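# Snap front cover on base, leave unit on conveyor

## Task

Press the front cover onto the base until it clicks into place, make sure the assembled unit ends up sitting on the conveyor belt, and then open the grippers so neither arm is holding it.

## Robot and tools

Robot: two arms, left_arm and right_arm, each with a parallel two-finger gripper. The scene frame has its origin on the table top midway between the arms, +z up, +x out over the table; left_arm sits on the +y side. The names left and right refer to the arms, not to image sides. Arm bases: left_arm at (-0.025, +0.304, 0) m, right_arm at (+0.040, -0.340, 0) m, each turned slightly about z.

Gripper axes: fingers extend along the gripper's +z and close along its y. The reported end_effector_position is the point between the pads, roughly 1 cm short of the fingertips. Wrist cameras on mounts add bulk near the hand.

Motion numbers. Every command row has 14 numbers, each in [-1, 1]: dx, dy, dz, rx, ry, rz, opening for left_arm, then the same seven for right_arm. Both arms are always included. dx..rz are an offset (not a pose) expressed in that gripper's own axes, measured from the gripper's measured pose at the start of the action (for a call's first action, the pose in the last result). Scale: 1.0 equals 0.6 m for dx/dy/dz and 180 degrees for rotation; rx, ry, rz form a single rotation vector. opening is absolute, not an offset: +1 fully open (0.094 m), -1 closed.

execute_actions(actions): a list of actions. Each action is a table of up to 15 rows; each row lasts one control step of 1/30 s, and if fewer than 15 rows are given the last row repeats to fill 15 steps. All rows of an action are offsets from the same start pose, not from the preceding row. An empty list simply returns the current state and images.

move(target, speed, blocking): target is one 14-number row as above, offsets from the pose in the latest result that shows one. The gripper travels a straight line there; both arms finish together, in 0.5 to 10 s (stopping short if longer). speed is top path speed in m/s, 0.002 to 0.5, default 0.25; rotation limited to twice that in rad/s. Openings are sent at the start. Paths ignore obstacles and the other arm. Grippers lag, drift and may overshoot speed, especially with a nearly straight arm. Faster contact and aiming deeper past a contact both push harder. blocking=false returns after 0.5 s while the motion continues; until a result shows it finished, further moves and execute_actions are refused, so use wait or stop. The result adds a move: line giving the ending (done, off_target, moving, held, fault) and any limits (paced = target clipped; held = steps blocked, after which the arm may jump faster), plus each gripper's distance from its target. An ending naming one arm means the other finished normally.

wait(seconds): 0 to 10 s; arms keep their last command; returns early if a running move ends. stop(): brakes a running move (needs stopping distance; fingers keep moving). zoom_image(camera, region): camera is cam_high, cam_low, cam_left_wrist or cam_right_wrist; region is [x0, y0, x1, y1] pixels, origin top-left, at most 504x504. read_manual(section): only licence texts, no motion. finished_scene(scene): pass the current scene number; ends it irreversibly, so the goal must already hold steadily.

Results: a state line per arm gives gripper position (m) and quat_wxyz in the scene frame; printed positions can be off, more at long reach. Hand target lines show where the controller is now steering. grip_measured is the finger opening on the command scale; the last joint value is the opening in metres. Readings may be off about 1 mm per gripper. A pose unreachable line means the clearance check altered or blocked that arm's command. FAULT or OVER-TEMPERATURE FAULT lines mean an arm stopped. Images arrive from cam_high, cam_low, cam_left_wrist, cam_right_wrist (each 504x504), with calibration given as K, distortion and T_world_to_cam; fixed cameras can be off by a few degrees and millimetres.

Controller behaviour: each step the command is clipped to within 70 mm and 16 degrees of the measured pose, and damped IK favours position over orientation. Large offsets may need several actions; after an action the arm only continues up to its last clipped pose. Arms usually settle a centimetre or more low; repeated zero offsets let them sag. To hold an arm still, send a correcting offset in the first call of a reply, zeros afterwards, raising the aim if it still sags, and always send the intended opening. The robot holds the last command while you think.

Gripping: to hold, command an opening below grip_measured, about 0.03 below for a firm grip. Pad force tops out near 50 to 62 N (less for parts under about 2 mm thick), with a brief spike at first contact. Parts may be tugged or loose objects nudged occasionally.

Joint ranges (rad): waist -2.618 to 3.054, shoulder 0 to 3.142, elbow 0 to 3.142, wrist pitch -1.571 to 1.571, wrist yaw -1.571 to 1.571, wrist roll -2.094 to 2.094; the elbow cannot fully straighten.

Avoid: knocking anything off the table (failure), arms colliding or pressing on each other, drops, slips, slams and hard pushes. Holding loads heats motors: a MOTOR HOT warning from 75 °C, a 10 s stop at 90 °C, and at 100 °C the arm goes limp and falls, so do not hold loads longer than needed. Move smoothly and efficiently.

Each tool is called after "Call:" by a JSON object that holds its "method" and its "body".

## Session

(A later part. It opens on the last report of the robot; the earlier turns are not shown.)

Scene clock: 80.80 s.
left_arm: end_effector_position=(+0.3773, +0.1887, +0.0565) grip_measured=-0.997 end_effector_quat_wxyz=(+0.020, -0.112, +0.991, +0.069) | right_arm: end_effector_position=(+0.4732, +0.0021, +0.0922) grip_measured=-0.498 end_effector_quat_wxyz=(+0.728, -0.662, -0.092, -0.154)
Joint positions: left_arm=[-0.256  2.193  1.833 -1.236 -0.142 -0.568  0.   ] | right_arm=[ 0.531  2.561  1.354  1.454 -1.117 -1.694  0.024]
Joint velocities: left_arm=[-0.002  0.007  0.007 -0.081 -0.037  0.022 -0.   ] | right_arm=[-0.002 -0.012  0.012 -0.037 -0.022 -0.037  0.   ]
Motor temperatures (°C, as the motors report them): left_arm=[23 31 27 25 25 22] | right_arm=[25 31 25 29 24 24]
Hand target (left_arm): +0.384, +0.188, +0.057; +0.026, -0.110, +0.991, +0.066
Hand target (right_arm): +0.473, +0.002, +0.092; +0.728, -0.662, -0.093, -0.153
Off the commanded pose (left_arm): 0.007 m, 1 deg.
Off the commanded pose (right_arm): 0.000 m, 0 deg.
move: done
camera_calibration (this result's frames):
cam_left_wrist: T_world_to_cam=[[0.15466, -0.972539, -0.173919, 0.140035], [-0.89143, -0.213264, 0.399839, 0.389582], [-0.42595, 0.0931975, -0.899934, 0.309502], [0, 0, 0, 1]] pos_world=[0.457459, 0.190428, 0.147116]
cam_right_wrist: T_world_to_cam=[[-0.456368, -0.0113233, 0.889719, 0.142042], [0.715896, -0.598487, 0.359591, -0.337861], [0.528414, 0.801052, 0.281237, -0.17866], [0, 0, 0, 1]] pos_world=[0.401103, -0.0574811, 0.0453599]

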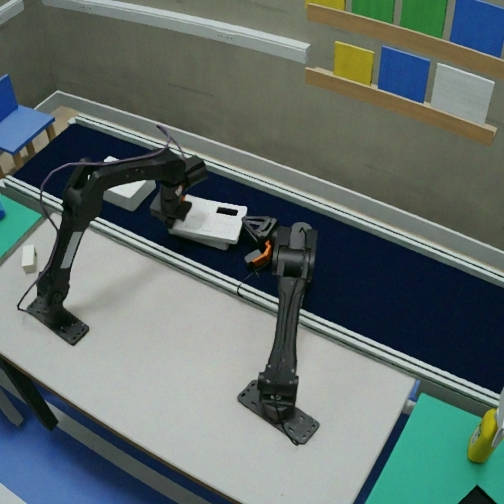

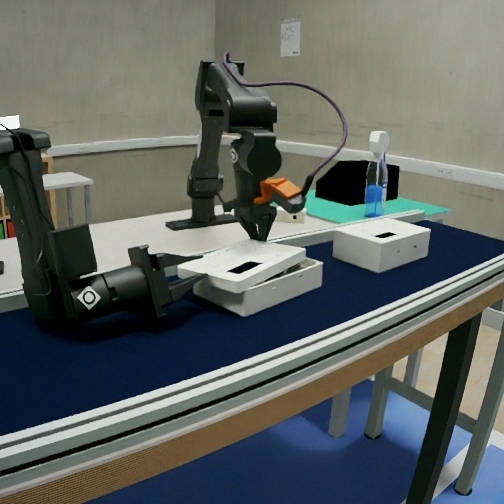

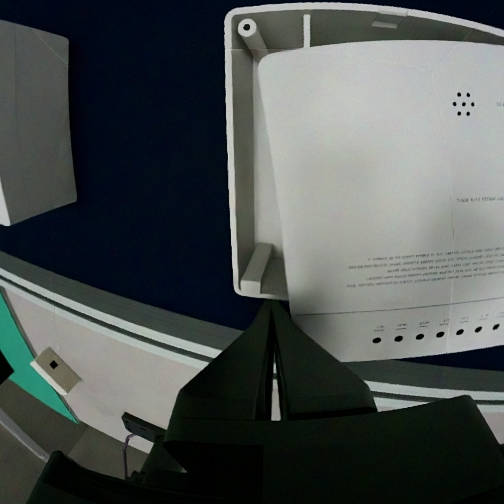

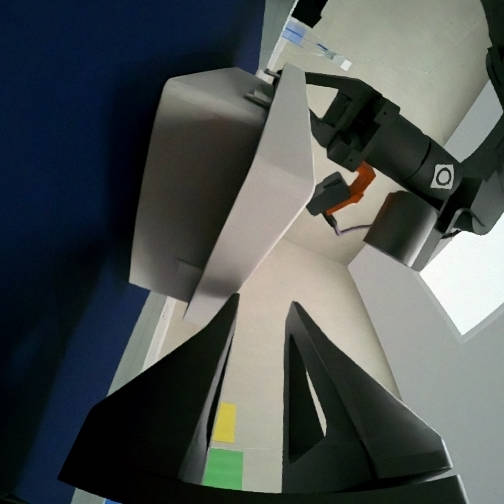

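Call:
{"method": "move", "body": {"target": [0.03,0.03,-0.05,0,0,0,-1,0,0,0.03,0,0,0,0.3], "speed": 0.04}}

Call:
{"method": "move", "body": {"target": [0,0,0,0,0,0,-1,0,0,0.01,0,0,0,-1], "speed": 0.03}}

Scene clock: 82.33 s.
left_arm: end_effector_position=(+0.3617, +0.1942, +0.0854) grip_measured=-0.997 end_effector_quat_wxyz=(+0.026, -0.112, +0.991, +0.066) | right_arm: end_effector_position=(+0.4707, +0.0110, +0.0896) grip_measured=+0.298 end_effector_quat_wxyz=(+0.727, -0.664, -0.089, -0.151)
Joint positions: left_arm=[-0.256  2.097  1.798 -1.283 -0.142 -0.567  0.   ] | right_arm=[ 0.552  2.561  1.354  1.431 -1.095 -1.709  0.061]
Joint velocities: left_arm=[ 0.007 -0.002 -0.002 -0.037  0.037 -0.037  0.001] | right_arm=[ 0.007  0.012 -0.002 -0.037  0.022  0.022 -0.   ]
Motor temperatures (°C, as the motors report them): left_arm=[23 31 27 24 25 22] | right_arm=[25 31 25 29 24 24]
Hand target (left_arm): +0.355, +0.197, +0.088; +0.020, -0.112, +0.991, +0.069
Hand target (right_arm): +0.474, +0.020, +0.094; +0.728, -0.661, -0.092, -0.153
Off the commanded pose (left_arm): 0.008 m, 1 deg.
Off the commanded pose (right_arm): 0.011 m, 1 deg.
move: off_target (right_arm)
camera_calibration (this result's frames):
cam_left_wrist: T_world_to_cam=[[0.156056, -0.973415, -0.167658, 0.15199], [-0.896515, -0.210835, 0.389628, 0.367538], [-0.414618, 0.0895038, -0.905583, 0.325455], [0, 0, 0, 1]] pos_world=[0.440724, 0.19631, 0.177005]
cam_right_wrist: T_world_to_cam=[[-0.448918, -0.00576319, 0.893554, 0.13936], [0.717394, -0.59851, 0.356556, -0.330251], [0.532746, 0.801095, 0.272816, -0.184957], [0, 0, 0, 1]] pos_world=[0.398017, -0.0486866, 0.0436864]

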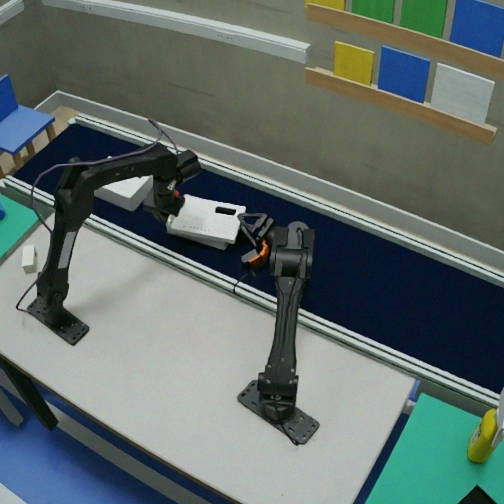

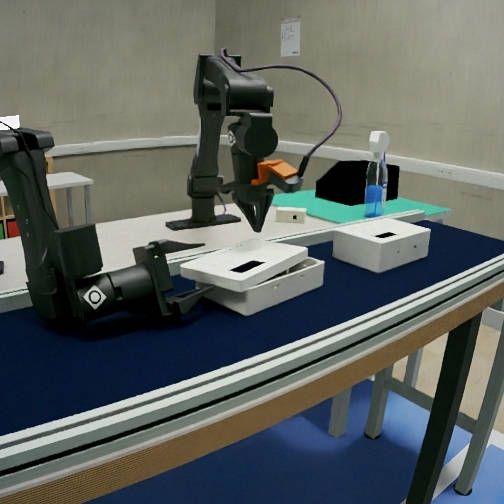

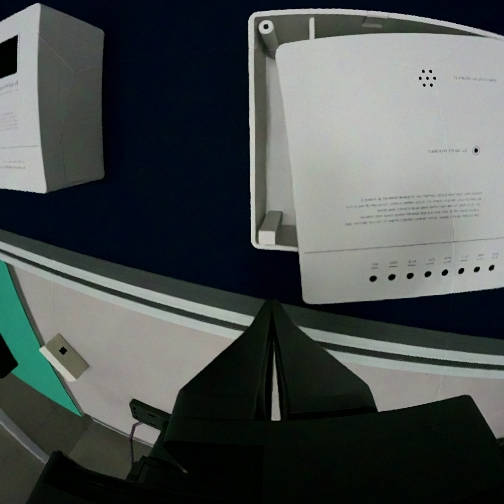

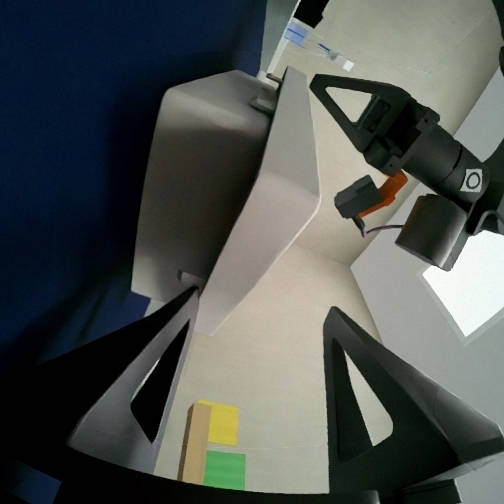

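Scene clock: 83.03 s.
left_arm: end_effector_position=(+0.3617, +0.1942, +0.0854) grip_measured=-0.997 end_effector_quat_wxyz=(+0.026, -0.112, +0.991, +0.066) | right_arm: end_effector_position=(+0.4707, +0.0110, +0.0896) grip_measured=-0.986 end_effector_quat_wxyz=(+0.726, -0.664, -0.090, -0.152)
Joint positions: left_arm=[-0.256  2.097  1.798 -1.283 -0.142 -0.567  0.   ] | right_arm=[ 0.552  2.561  1.354  1.431 -1.095 -1.712  0.001]
Joint velocities: left_arm=[ 0.007 -0.017  0.002  0.007 -0.066  0.037 -0.001] | right_arm=[-0.022 -0.002 -0.012  0.007 -0.037  0.081  0.001]
Motor temperatures (°C, as the motors report them): left_arm=[23 31 27 24 25 22] | right_arm=[25 31 25 29 24 24]
Hand target (left_arm): +0.362, +0.194, +0.085; +0.026, -0.112, +0.991, +0.066
Hand target (right_arm): +0.471, +0.017, +0.090; +0.727, -0.664, -0.089, -0.151
Off the commanded pose (left_arm): 0.000 m, 0 deg.
Off the commanded pose (right_arm): 0.006 m, 0 deg.
move: done
camera_calibration (this result's frames):
cam_left_wrist: T_world_to_cam=[[0.156056, -0.973415, -0.167658, 0.15199], [-0.896515, -0.210835, 0.389628, 0.367538], [-0.414618, 0.0895038, -0.905583, 0.325455], [0, 0, 0, 1]] pos_world=[0.440724, 0.19631, 0.177005]
cam_right_wrist: T_world_to_cam=[[-0.451286, -0.00546932, 0.892363, 0.140578], [0.716284, -0.598636, 0.35857, -0.329907], [0.532239, 0.801003, 0.274073, -0.184831], [0, 0, 0, 1]] pos_world=[0.398122, -0.0486757, 0.0435055]

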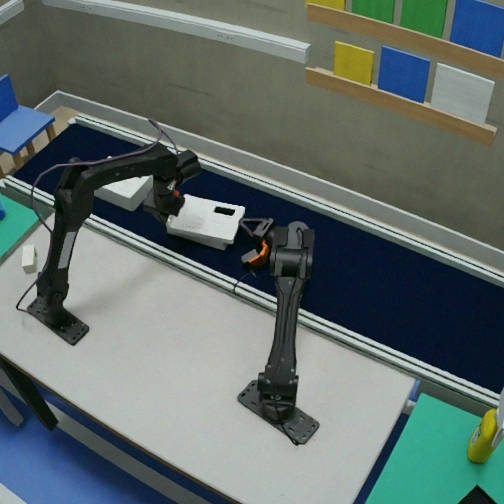

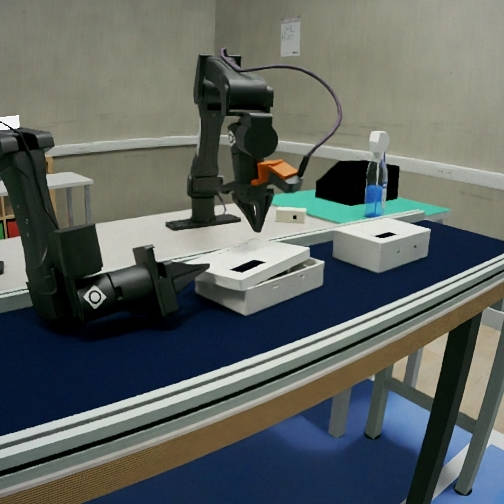

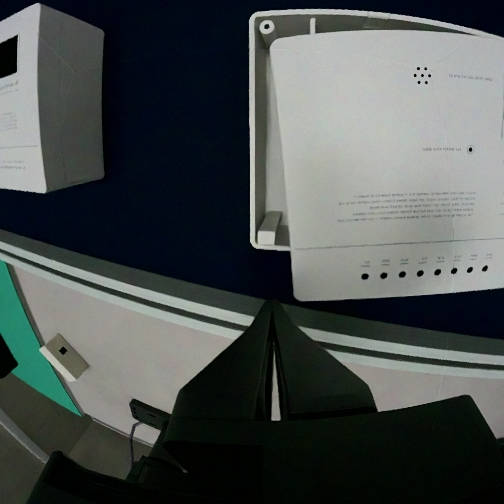

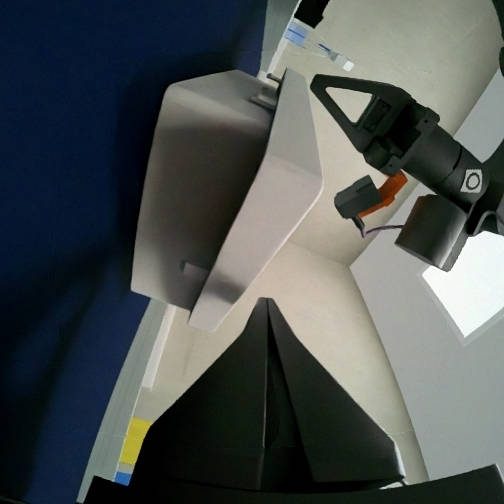

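Call:
{"method": "execute_actions", "body": {"actions": []}}

Scene clock: 83.40 s.
left_arm: end_effector_position=(+0.3617, +0.1942, +0.0854) grip_measured=-0.997 end_effector_quat_wxyz=(+0.026, -0.112, +0.991, +0.066) | right_arm: end_effector_position=(+0.4707, +0.0110, +0.0896) grip_measured=-0.986 end_effector_quat_wxyz=(+0.726, -0.664, -0.090, -0.152)
Joint positions: left_arm=[-0.256  2.097  1.798 -1.283 -0.142 -0.567  0.   ] | right_arm=[ 0.552  2.561  1.354  1.431 -1.095 -1.712  0.001]
Joint velocities: left_arm=[-0.007  0.002  0.012  0.007 -0.022 -0.051  0.   ] | right_arm=[ 0.007 -0.007 -0.007 -0.007 -0.007  0.022 -0.001]
Motor temperatures (°C, as the motors report them): left_arm=[23 31 27 24 25 22] | right_arm=[25 31 25 29 24 24]
Hand target (left_arm): +0.362, +0.194, +0.085; +0.026, -0.112, +0.991, +0.066
Hand target (right_arm): +0.471, +0.017, +0.090; +0.727, -0.664, -0.089, -0.151
Off the commanded pose (left_arm): 0.000 m, 0 deg.
Off the commanded pose (right_arm): 0.006 m, 0 deg.
camera_calibration (this result's frames):
cam_left_wrist: T_world_to_cam=[[0.156056, -0.973415, -0.167658, 0.15199], [-0.896515, -0.210835, 0.389628, 0.367538], [-0.414618, 0.0895038, -0.905583, 0.325455], [0, 0, 0, 1]] pos_world=[0.440724, 0.19631, 0.177005]
cam_right_wrist: T_world_to_cam=[[-0.451286, -0.00546932, 0.892363, 0.140578], [0.716284, -0.598636, 0.35857, -0.329907], [0.532239, 0.801003, 0.274073, -0.184831], [0, 0, 0, 1]] pos_world=[0.398122, -0.0486757, 0.0435055]

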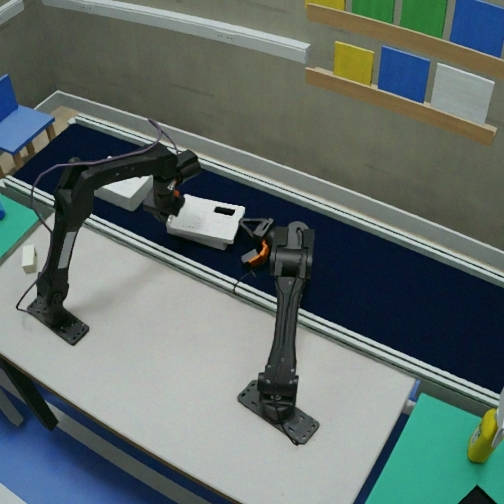

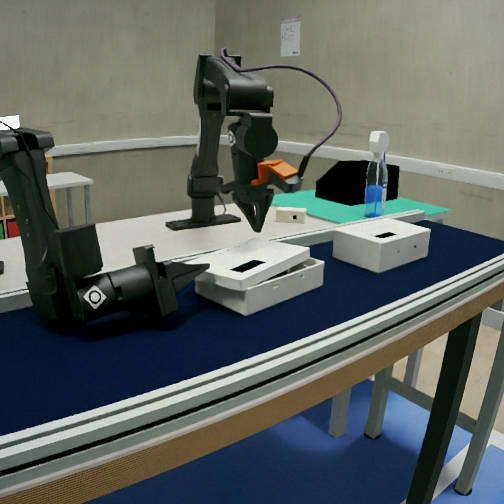

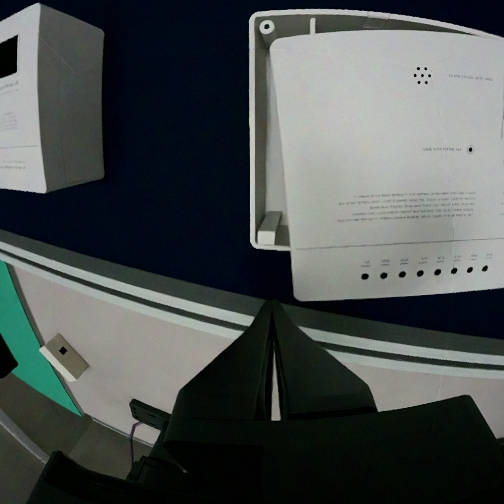

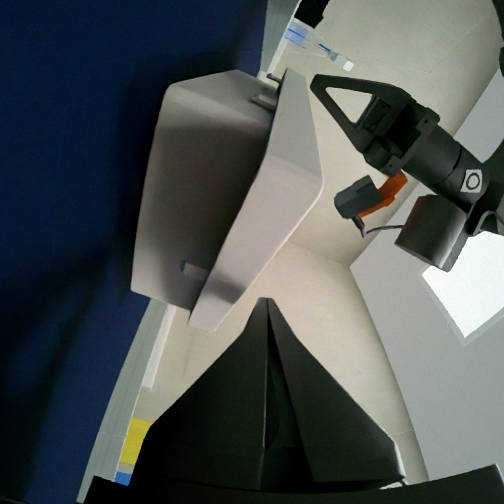

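Call:
{"method": "move", "body": {"target": [-0.183,-0.083,-0.05,0,0,0,-1, 0,0,-0.04,0,0,0,-1]}}

Call:
{"method": "move", "body": {"target": [0,0,0.06,0,0,0,-1, 0,0,0,0,0,0,-1], "speed": 0.05}}

Scene clock: 84.87 s.
left_arm: end_effector_position=(+0.4775, +0.1601, +0.1131) grip_measured=-0.997 end_effector_quat_wxyz=(+0.114, -0.104, +0.988, +0.026) | right_arm: end_effector_position=(+0.4726, -0.0076, +0.0916) grip_measured=-0.986 end_effector_quat_wxyz=(+0.728, -0.659, -0.098, -0.164)
Joint positions: left_arm=[-0.243  2.585  2.741 -1.54  -0.142 -0.525  0.   ] | right_arm=[ 0.512  2.561  1.333  1.496 -1.129 -1.697  0.001]
Joint velocities: left_arm=[ 0.017 -0.007 -0.012 -0.037 -0.037 -0.022 -0.   ] | right_arm=[-0.012 -0.012  0.012  0.007 -0.007 -0.081 -0.001]
Motor temperatures (°C, as the motors report them): left_arm=[23 31 27 24 25 22] | right_arm=[25 31 25 29 24 24]
Hand target (left_arm): +0.478, +0.165, +0.114; +0.113, -0.104, +0.988, +0.030
Hand target (right_arm): +0.469, -0.013, +0.087; +0.726, -0.664, -0.090, -0.153
Off the commanded pose (left_arm): 0.007 m, 11 deg.
Off the commanded pose (right_arm): 0.008 m, 2 deg.
joint sent to its limit (left arm) — the command would take joint 4 (wrist pitch) past its lower limit, so that joint was sent only as far as its limit.
move: off_target (left_arm)
camera_calibration (this result's frames):
cam_left_wrist: T_world_to_cam=[[0.150435, -0.985297, -0.0809899, 0.100138], [-0.958791, -0.165377, 0.231021, 0.493737], [-0.241018, 0.0428988, -0.969572, 0.333457], [0, 0, 0, 1]] pos_world=[0.538696, 0.166014, 0.217357]
cam_right_wrist: T_world_to_cam=[[-0.477106, -0.0115616, 0.878769, 0.152943], [0.702763, -0.605442, 0.373583, -0.338173], [0.527724, 0.795806, 0.296985, -0.171514], [0, 0, 0, 1]] pos_world=[0.401138, -0.0664835, 0.0428712]

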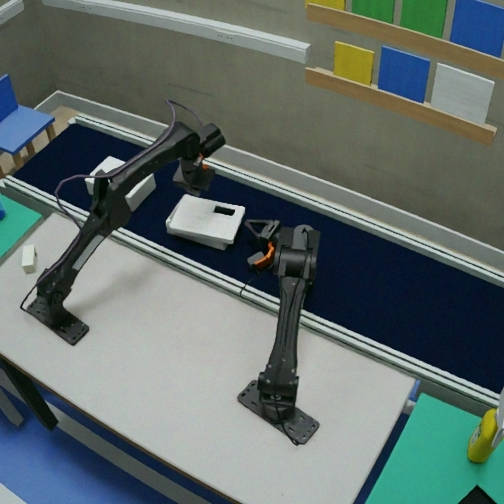

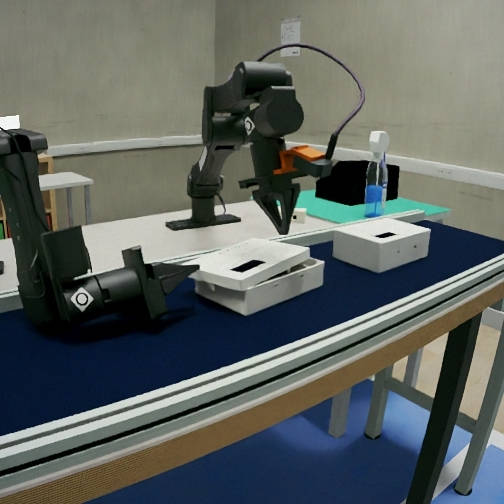

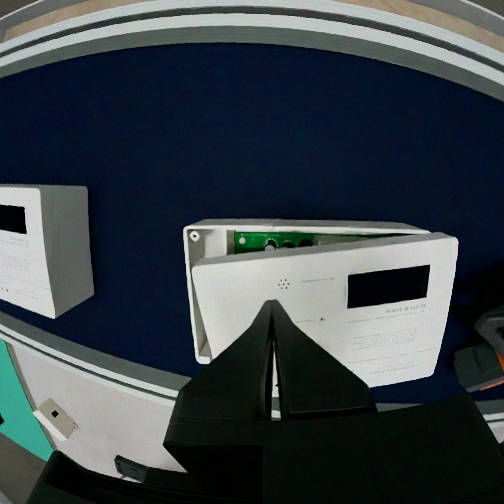

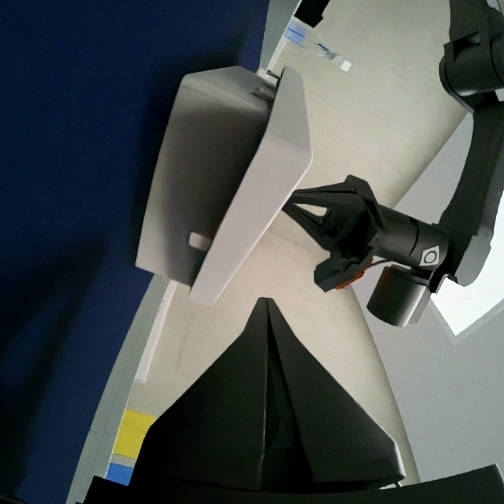

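Scene clock: 86.10 s.
left_arm: end_effector_position=(+0.4826, +0.1583, +0.0795) grip_measured=-0.997 end_effector_quat_wxyz=(+0.111, -0.102, +0.988, +0.027) | right_arm: end_effector_position=(+0.4725, -0.0076, +0.0918) grip_measured=-0.986 end_effector_quat_wxyz=(+0.728, -0.658, -0.099, -0.165)
Joint positions: left_arm=[-0.243  2.536  2.509 -1.363 -0.142 -0.522  0.   ] | right_arm=[ 0.512  2.561  1.333  1.498 -1.129 -1.697  0.001]
Joint velocities: left_arm=[ 0.002  0.007 -0.007  0.022 -0.066  0.007  0.   ] | right_arm=[ 0.002 -0.012 -0.002  0.066  0.007 -0.022 -0.   ]
Motor temperatures (°C, as the motors report them): left_arm=[23 31 27 24 25 22] | right_arm=[25 31 25 29 24 24]
Hand target (left_arm): +0.485, +0.163, +0.078; +0.113, -0.104, +0.988, +0.026
Hand target (right_arm): +0.473, -0.008, +0.092; +0.728, -0.659, -0.098, -0.164
Off the commanded pose (left_arm): 0.005 m, 0 deg.
Off the commanded pose (right_arm): 0.000 m, 0 deg.
move: done
camera_calibration (this result's frames):
cam_left_wrist: T_world_to_cam=[[0.146226, -0.985667, -0.0841383, 0.0972028], [-0.958049, -0.162293, 0.236225, 0.504836], [-0.246494, 0.0460664, -0.968049, 0.304232], [0, 0, 0, 1]] pos_world=[0.544435, 0.163726, 0.183435]
cam_right_wrist: T_world_to_cam=[[-0.478364, -0.0120258, 0.878079, 0.153381], [0.702228, -0.605639, 0.374268, -0.338038], [0.527298, 0.795649, 0.298161, -0.171441], [0, 0, 0, 1]] pos_world=[0.401152, -0.0664782, 0.0429536]

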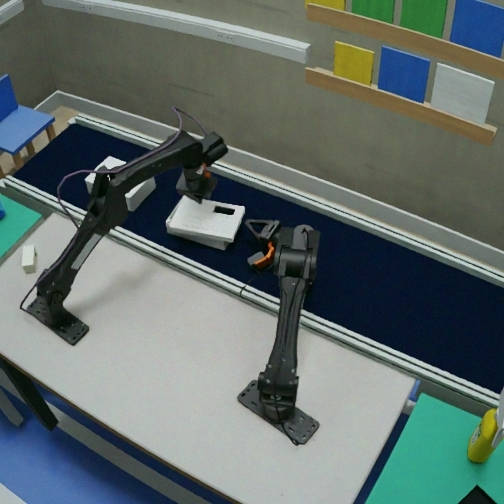

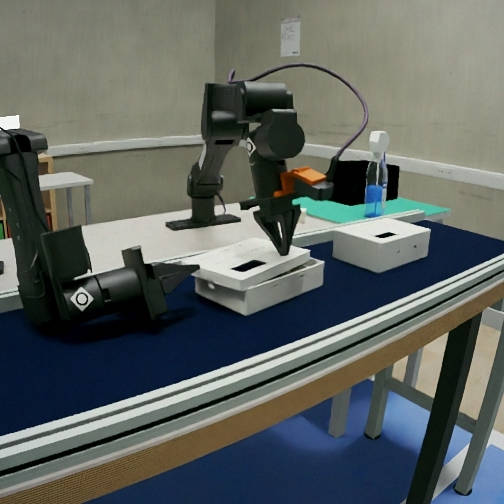

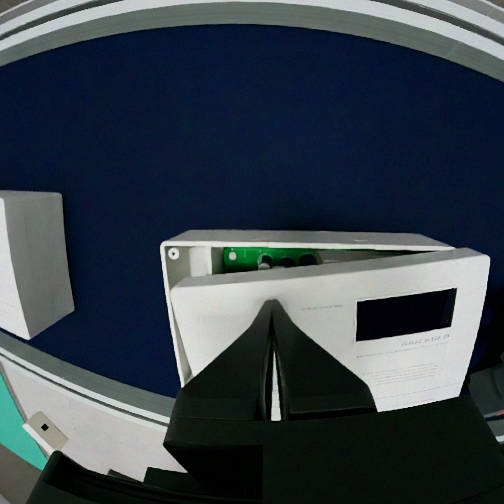

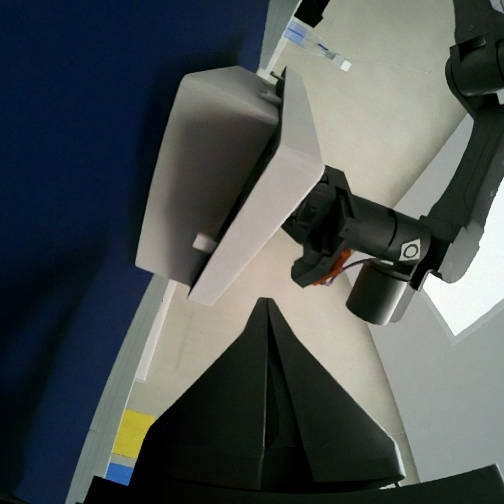

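Drag +x 2.5 cm, +y 1 cm while pressing.

Call:
{"method": "move", "body": {"target": [-0.042,0.017,0.008,0,0,0,-1, 0,0,0,0,0,0,-1], "speed": 0.03}}

Scene clock: 87.57 s.
left_arm: end_effector_position=(+0.5053, +0.1699, +0.0809) grip_measured=-0.997 end_effector_quat_wxyz=(+0.126, -0.101, +0.987, +0.024) | right_arm: end_effector_position=(+0.4725, -0.0077, +0.0920) grip_measured=-0.986 end_effector_quat_wxyz=(+0.728, -0.658, -0.099, -0.165)
Joint positions: left_arm=[-0.21   2.71   2.848 -1.493 -0.141 -0.484  0.   ] | right_arm=[ 0.512  2.561  1.333  1.499 -1.129 -1.697  0.001]
Joint velocities: left_arm=[-0.012 -0.007 -0.002  0.037 -0.022 -0.051  0.   ] | right_arm=[ 0.002  0.012 -0.012  0.051  0.051 -0.022 -0.001]
Motor temperatures (°C, as the motors report them): left_arm=[23 31 27 24 25 22] | right_arm=[25 31 25 29 24 24]
Hand target (left_arm): +0.505, +0.174, +0.081; +0.122, -0.101, +0.987, +0.023
Hand target (right_arm): +0.473, -0.008, +0.092; +0.728, -0.658, -0.099, -0.165
Off the commanded pose (left_arm): 0.004 m, 2 deg.
Off the commanded pose (right_arm): 0.000 m, 0 deg.
elbow stopped short (left arm): the move would have taken joint 3 (elbow) straighter than the controller allows; a more bent joint 3 avoids this.
move: done
camera_calibration (this result's frames):
cam_left_wrist: T_world_to_cam=[[0.145846, -0.986256, -0.0776468, 0.105161], [-0.965034, -0.159108, 0.208311, 0.533388], [-0.217802, 0.0445505, -0.974976, 0.296905], [0, 0, 0, 1]] pos_world=[0.564067, 0.175355, 0.18653]
cam_right_wrist: T_world_to_cam=[[-0.479306, -0.0123736, 0.87756, 0.153709], [0.701826, -0.605788, 0.374782, -0.337937], [0.526978, 0.79553, 0.299042, -0.171385], [0, 0, 0, 1]] pos_world=[0.401163, -0.0664742, 0.0430153]

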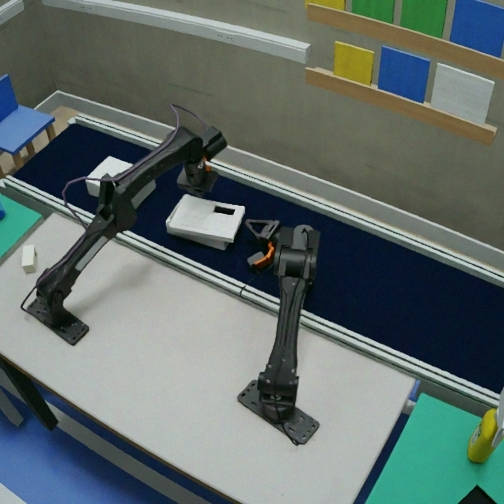

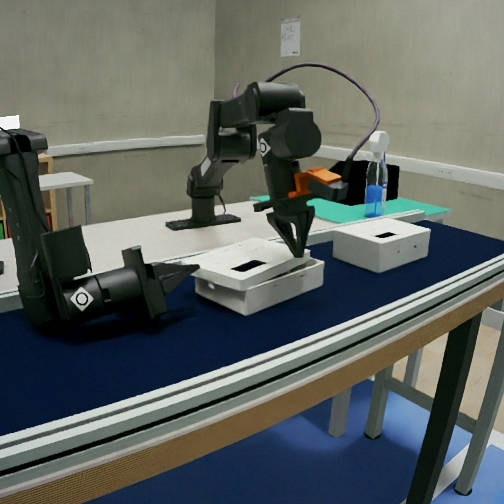

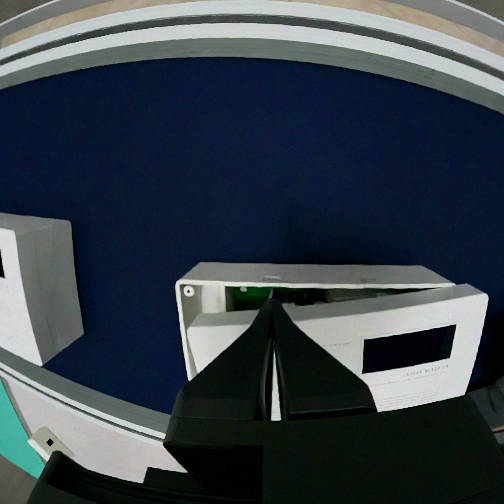

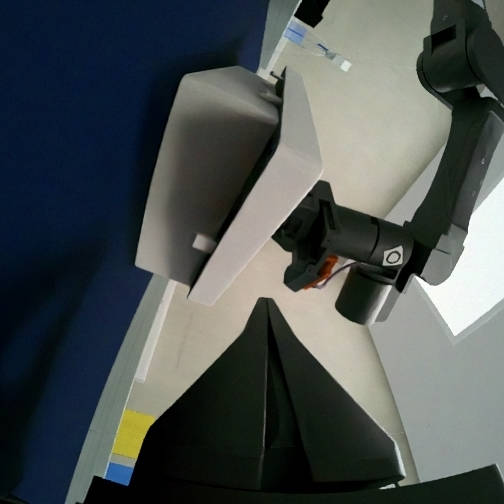

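Call:
{"method": "move", "body": {"target": [0.1,0,-0.1,0,0,0,-1, 0,0,0,0,0,0,-1]}}

Call:
{"method": "move", "body": {"target": [0.24,0,0.03,0,-0.5,0,0.2, 0,0,0,0,0,0,-1]}}

Call:
{"method": "move", "body": {"target": [0,0,0,0,0,0.5,0.2, 0,0,0,0,0,0,-1]}}

Scene clock: 89.37 s.
left_arm: end_effector_position=(+0.4316, +0.1497, +0.1243) grip_measured=-0.997 end_effector_quat_wxyz=(+0.117, -0.095, +0.988, +0.020) | right_arm: end_effector_position=(+0.4724, -0.0077, +0.0921) grip_measured=-0.986 end_effector_quat_wxyz=(+0.728, -0.658, -0.099, -0.165)
Joint positions: left_arm=[-0.295  2.253  2.184 -1.311 -0.142 -0.557  0.   ] | right_arm=[ 0.512  2.561  1.333  1.5   -1.129 -1.697  0.001]
Joint velocities: left_arm=[ 0.017 -0.022 -0.012  0.022  0.037  0.022  0.   ] | right_arm=[ 0.007  0.012 -0.007 -0.051 -0.051  0.051  0.001]
Motor temperatures (°C, as the motors report them): left_arm=[23 32 27 25 25 22] | right_arm=[25 31 25 29 24 24]
Hand target (left_arm): +0.434, +0.153, +0.124; +0.125, -0.101, +0.987, +0.025
Hand target (right_arm): +0.472, -0.008, +0.092; +0.728, -0.658, -0.099, -0.165
Off the commanded pose (left_arm): 0.005 m, 1 deg.
Off the commanded pose (right_arm): 0.000 m, 0 deg.
move: done
camera_calibration (this result's frames):
cam_left_wrist: T_world_to_cam=[[0.131227, -0.988775, -0.0714446, 0.105308], [-0.963364, -0.144194, 0.226136, 0.444886], [-0.2339, 0.039152, -0.971472, 0.33146], [0, 0, 0, 1]] pos_world=[0.492296, 0.155299, 0.228923]
cam_right_wrist: T_world_to_cam=[[-0.479934, -0.0126054, 0.877214, 0.153927], [0.701558, -0.605887, 0.375124, -0.33787], [0.526764, 0.795451, 0.299629, -0.171348], [0, 0, 0, 1]] pos_world=[0.40117, -0.0664716, 0.0430565]

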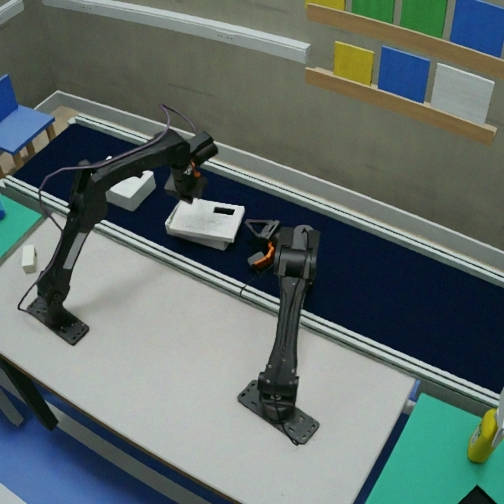

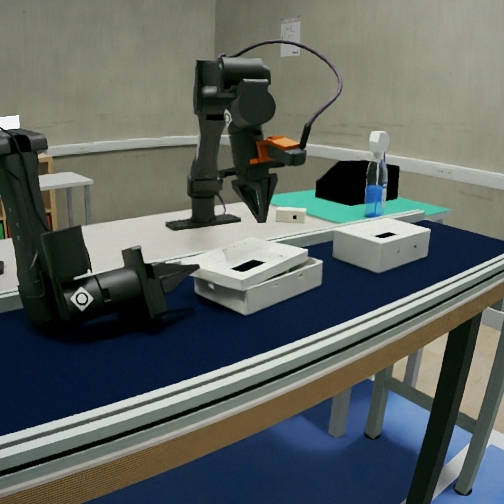

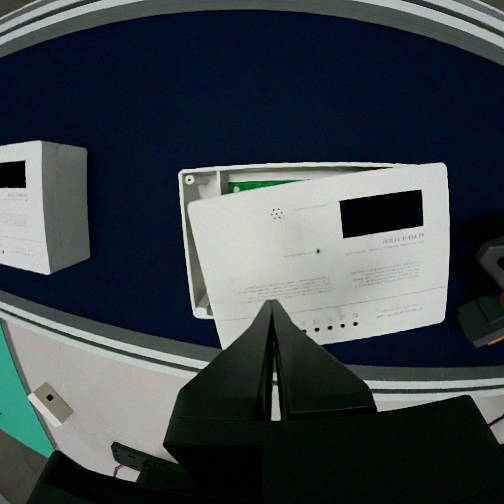

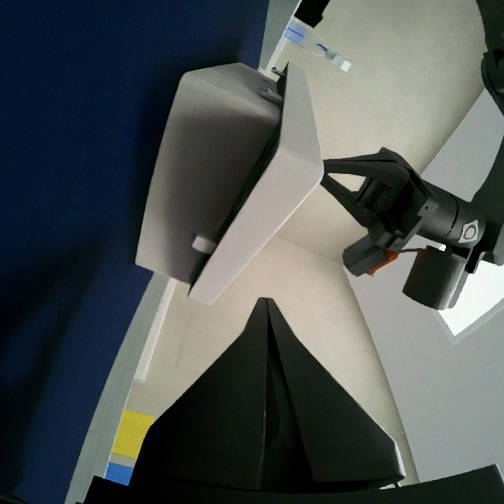

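Scene clock: 93.00 s.
left_arm: end_effector_position=(+0.3017, +0.1221, +0.0824) grip_measured=+0.198 end_effector_quat_wxyz=(+0.692, -0.082, +0.713, +0.072) | right_arm: end_effector_position=(+0.4724, -0.0077, +0.0921) grip_measured=-0.986 end_effector_quat_wxyz=(+0.728, -0.658, -0.099, -0.165)
Joint positions: left_arm=[-0.882  2.127  0.47   1.576 -1.183 -0.086  0.056] | right_arm=[ 0.512  2.561  1.333  1.5   -1.129 -1.697  0.001]
Joint velocities: left_arm=[-0.007  0.002 -0.007  0.007 -0.051  0.037 -0.   ] | right_arm=[ 0.017  0.022  0.007 -0.051  0.007 -0.007 -0.   ]
Motor temperatures (°C, as the motors report them): left_arm=[23 31 27 25 25 22] | right_arm=[25 31 25 29 24 24]
Hand target (left_arm): +0.296, +0.126, +0.076; +0.688, -0.074, +0.717, +0.085
Hand target (right_arm): +0.472, -0.008, +0.092; +0.728, -0.658, -0.099, -0.165
Off the commanded pose (left_arm): 0.010 m, 15 deg.
Off the commanded pose (right_arm): 0.000 m, 0 deg.
joint sent to its limit (left arm) — the command would take joint 4 (wrist pitch) past its upper limit, so that joint was sent only as far as its limit.
move: off_target (left_arm); limits=paced
camera_calibration (this result's frames):
cam_left_wrist: T_world_to_cam=[[0.250257, -0.966165, -0.0624235, 0.0526616], [-0.471718, -0.0653725, -0.879323, 0.258315], [0.84549, 0.249503, -0.472118, -0.131047], [0, 0, 0, 1]] pos_world=[0.219472, 0.100463, 0.16856]
cam_right_wrist: T_world_to_cam=[[-0.480248, -0.0127213, 0.87704, 0.154037], [0.701423, -0.605936, 0.375295, -0.337836], [0.526656, 0.795412, 0.299923, -0.171329], [0, 0, 0, 1]] pos_world=[0.401173, -0.0664703, 0.0430772]

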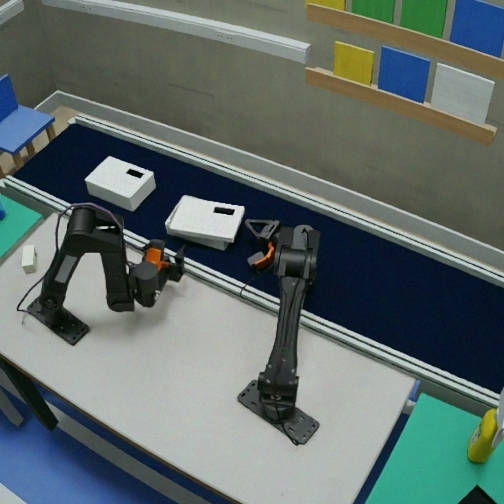

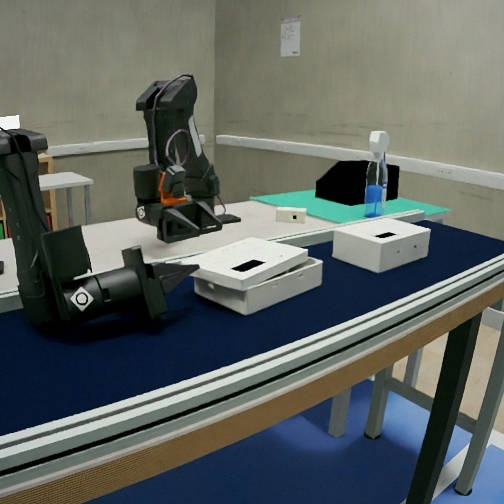

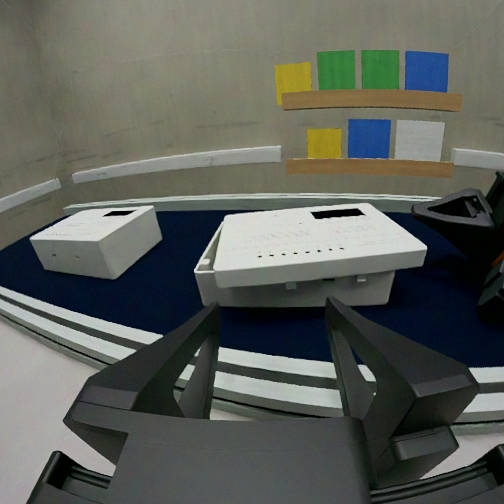

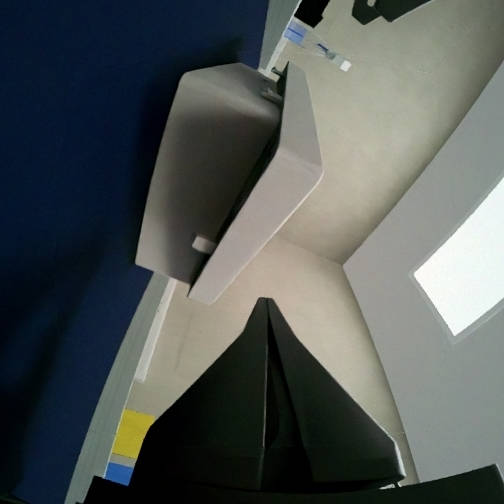

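Scene clock: 96.77 s.
left_arm: end_effector_position=(+0.3016, +0.1222, +0.0817) grip_measured=+0.198 end_effector_quat_wxyz=(+0.437, +0.448, +0.562, +0.541) | right_arm: end_effector_position=(+0.4724, -0.0077, +0.0922) grip_measured=-0.986 end_effector_quat_wxyz=(+0.728, -0.658, -0.099, -0.166)
Joint positions: left_arm=[-0.882  2.127  0.47   1.571 -1.183  1.483  0.056] | right_arm=[ 0.512  2.561  1.333  1.5   -1.129 -1.697  0.001]
Joint velocities: left_arm=[ 0.007 -0.002 -0.002  0.037 -0.022  0.051  0.   ] | right_arm=[ 0.012  0.002 -0.007 -0.007 -0.081  0.007 -0.001]
Motor temperatures (°C, as the motors report them): left_arm=[23 30 26 25 25 22] | right_arm=[25 31 25 29 24 24]
Hand target (left_arm): +0.302, +0.122, +0.082; +0.439, +0.446, +0.562, +0.540
Hand target (right_arm): +0.472, -0.008, +0.092; +0.728, -0.658, -0.099, -0.165
Off the commanded pose (left_arm): 0.001 m, 0 deg.
Off the commanded pose (right_arm): 0.000 m, 0 deg.
move: done
camera_calibration (this result's frames):
cam_left_wrist: T_world_to_cam=[[-0.00882354, 0.0644512, -0.997882, 0.0813352], [-0.628501, 0.775814, 0.0556656, 0.125796], [0.777759, 0.627661, 0.0336622, -0.198465], [0, 0, 0, 1]] pos_world=[0.234138, 0.0217323, 0.0808412]
cam_right_wrist: T_world_to_cam=[[-0.480562, -0.0128371, 0.876867, 0.154146], [0.701289, -0.605986, 0.375466, -0.337802], [0.526549, 0.795372, 0.300216, -0.17131], [0, 0, 0, 1]] pos_world=[0.401177, -0.066469, 0.0430978]

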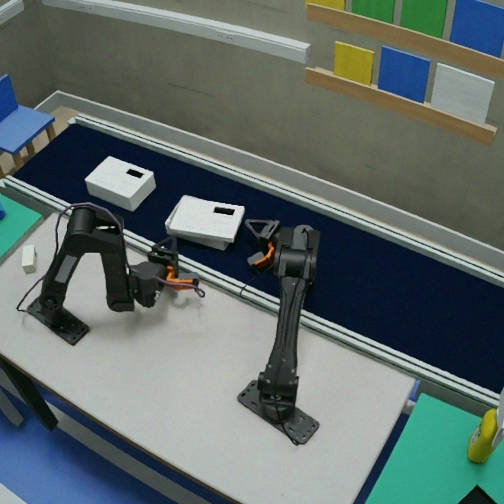

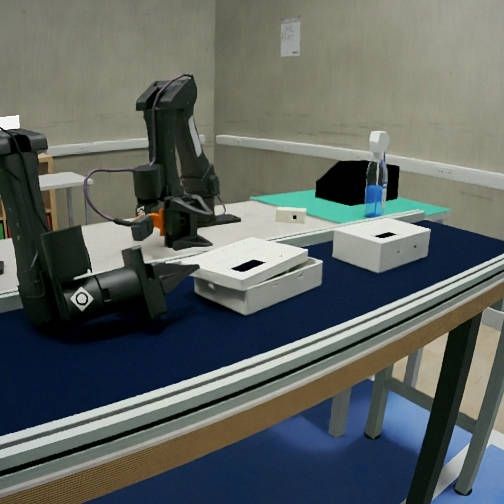

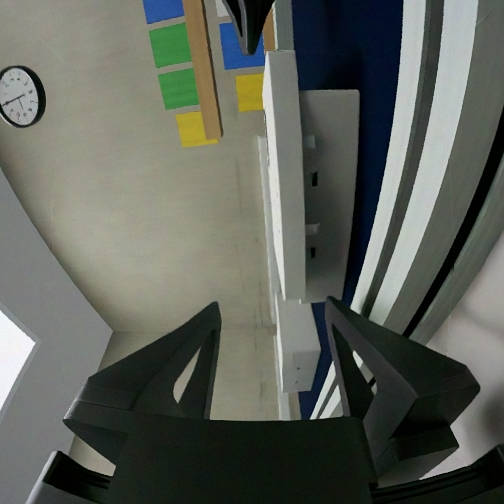

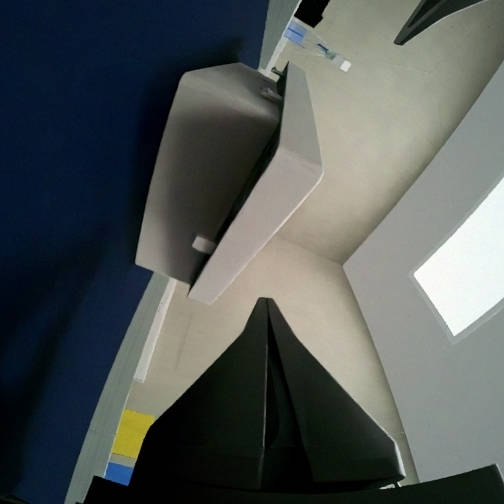

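Call:
{"method": "move", "body": {"target": [0,-0.02,0.115,0,0,0,0.2, 0,0,0,0,0,0,-1], "speed": 0.08}}

Scene clock: 98.27 s.
left_arm: end_effector_position=(+0.3634, +0.1381, +0.0865) grip_measured=+0.198 end_effector_quat_wxyz=(+0.444, +0.432, +0.560, +0.549) | right_arm: end_effector_position=(+0.4724, -0.0077, +0.0923) grip_measured=-0.986 end_effector_quat_wxyz=(+0.728, -0.658, -0.100, -0.166)
Joint positions: left_arm=[-0.684  2.191  0.599  1.588 -1.002  1.545  0.056] | right_arm=[ 0.512  2.561  1.333  1.501 -1.129 -1.697  0.001]
Joint velocities: left_arm=[-0.002 -0.007  0.017 -0.037 -0.007  0.007 -0.   ] | right_arm=[ 0.012  0.012 -0.032 -0.007  0.007 -0.051  0.   ]
Motor temperatures (°C, as the motors report them): left_arm=[23 30 26 26 25 22] | right_arm=[25 31 25 29 24 24]
Hand target (left_arm): +0.367, +0.139, +0.067; +0.437, +0.448, +0.562, +0.541
Hand target (right_arm): +0.472, -0.008, +0.092; +0.728, -0.658, -0.099, -0.166
Off the commanded pose (left_arm): 0.020 m, 2 deg.
Off the commanded pose (right_arm): 0.000 m, 0 deg.
move: off_target (left_arm)
camera_calibration (this result's frames):
cam_left_wrist: T_world_to_cam=[[0.0232139, 0.0565396, -0.99813, 0.0751382], [-0.642323, 0.765906, 0.0284464, 0.160738], [0.766082, 0.640462, 0.0540964, -0.255936], [0, 0, 0, 1]] pos_world=[0.29757, 0.0365587, 0.0842705]
cam_right_wrist: T_world_to_cam=[[-0.480876, -0.012953, 0.876693, 0.154255], [0.701155, -0.606035, 0.375637, -0.337768], [0.526441, 0.795332, 0.30051, -0.171292], [0, 0, 0, 1]] pos_world=[0.401181, -0.0664677, 0.0431184]

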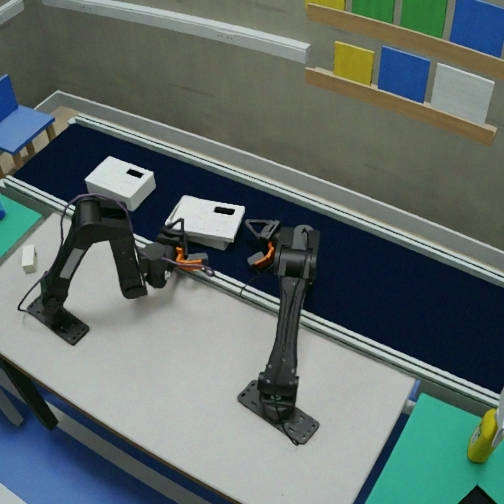

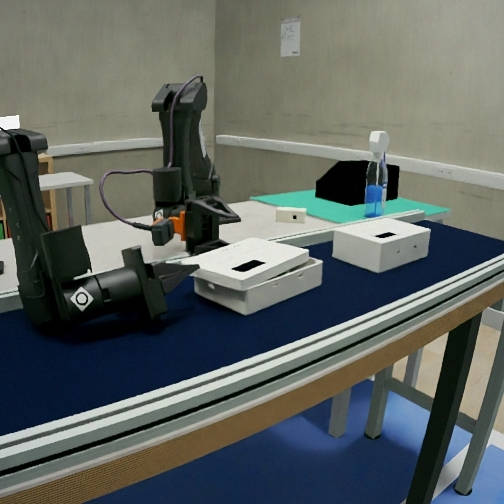

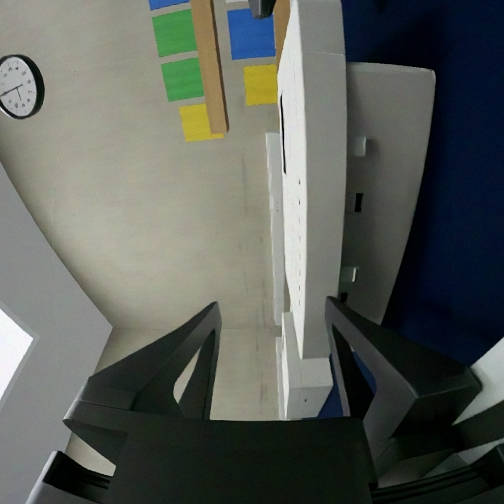

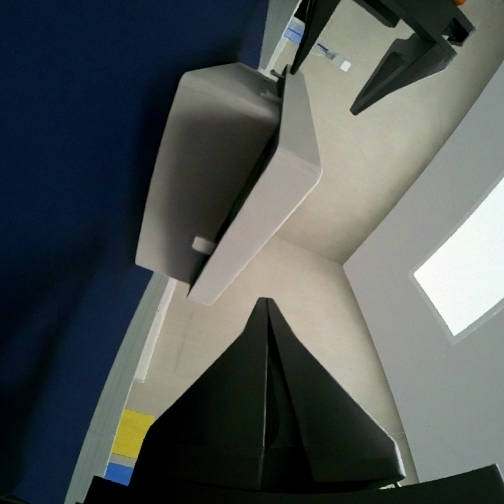

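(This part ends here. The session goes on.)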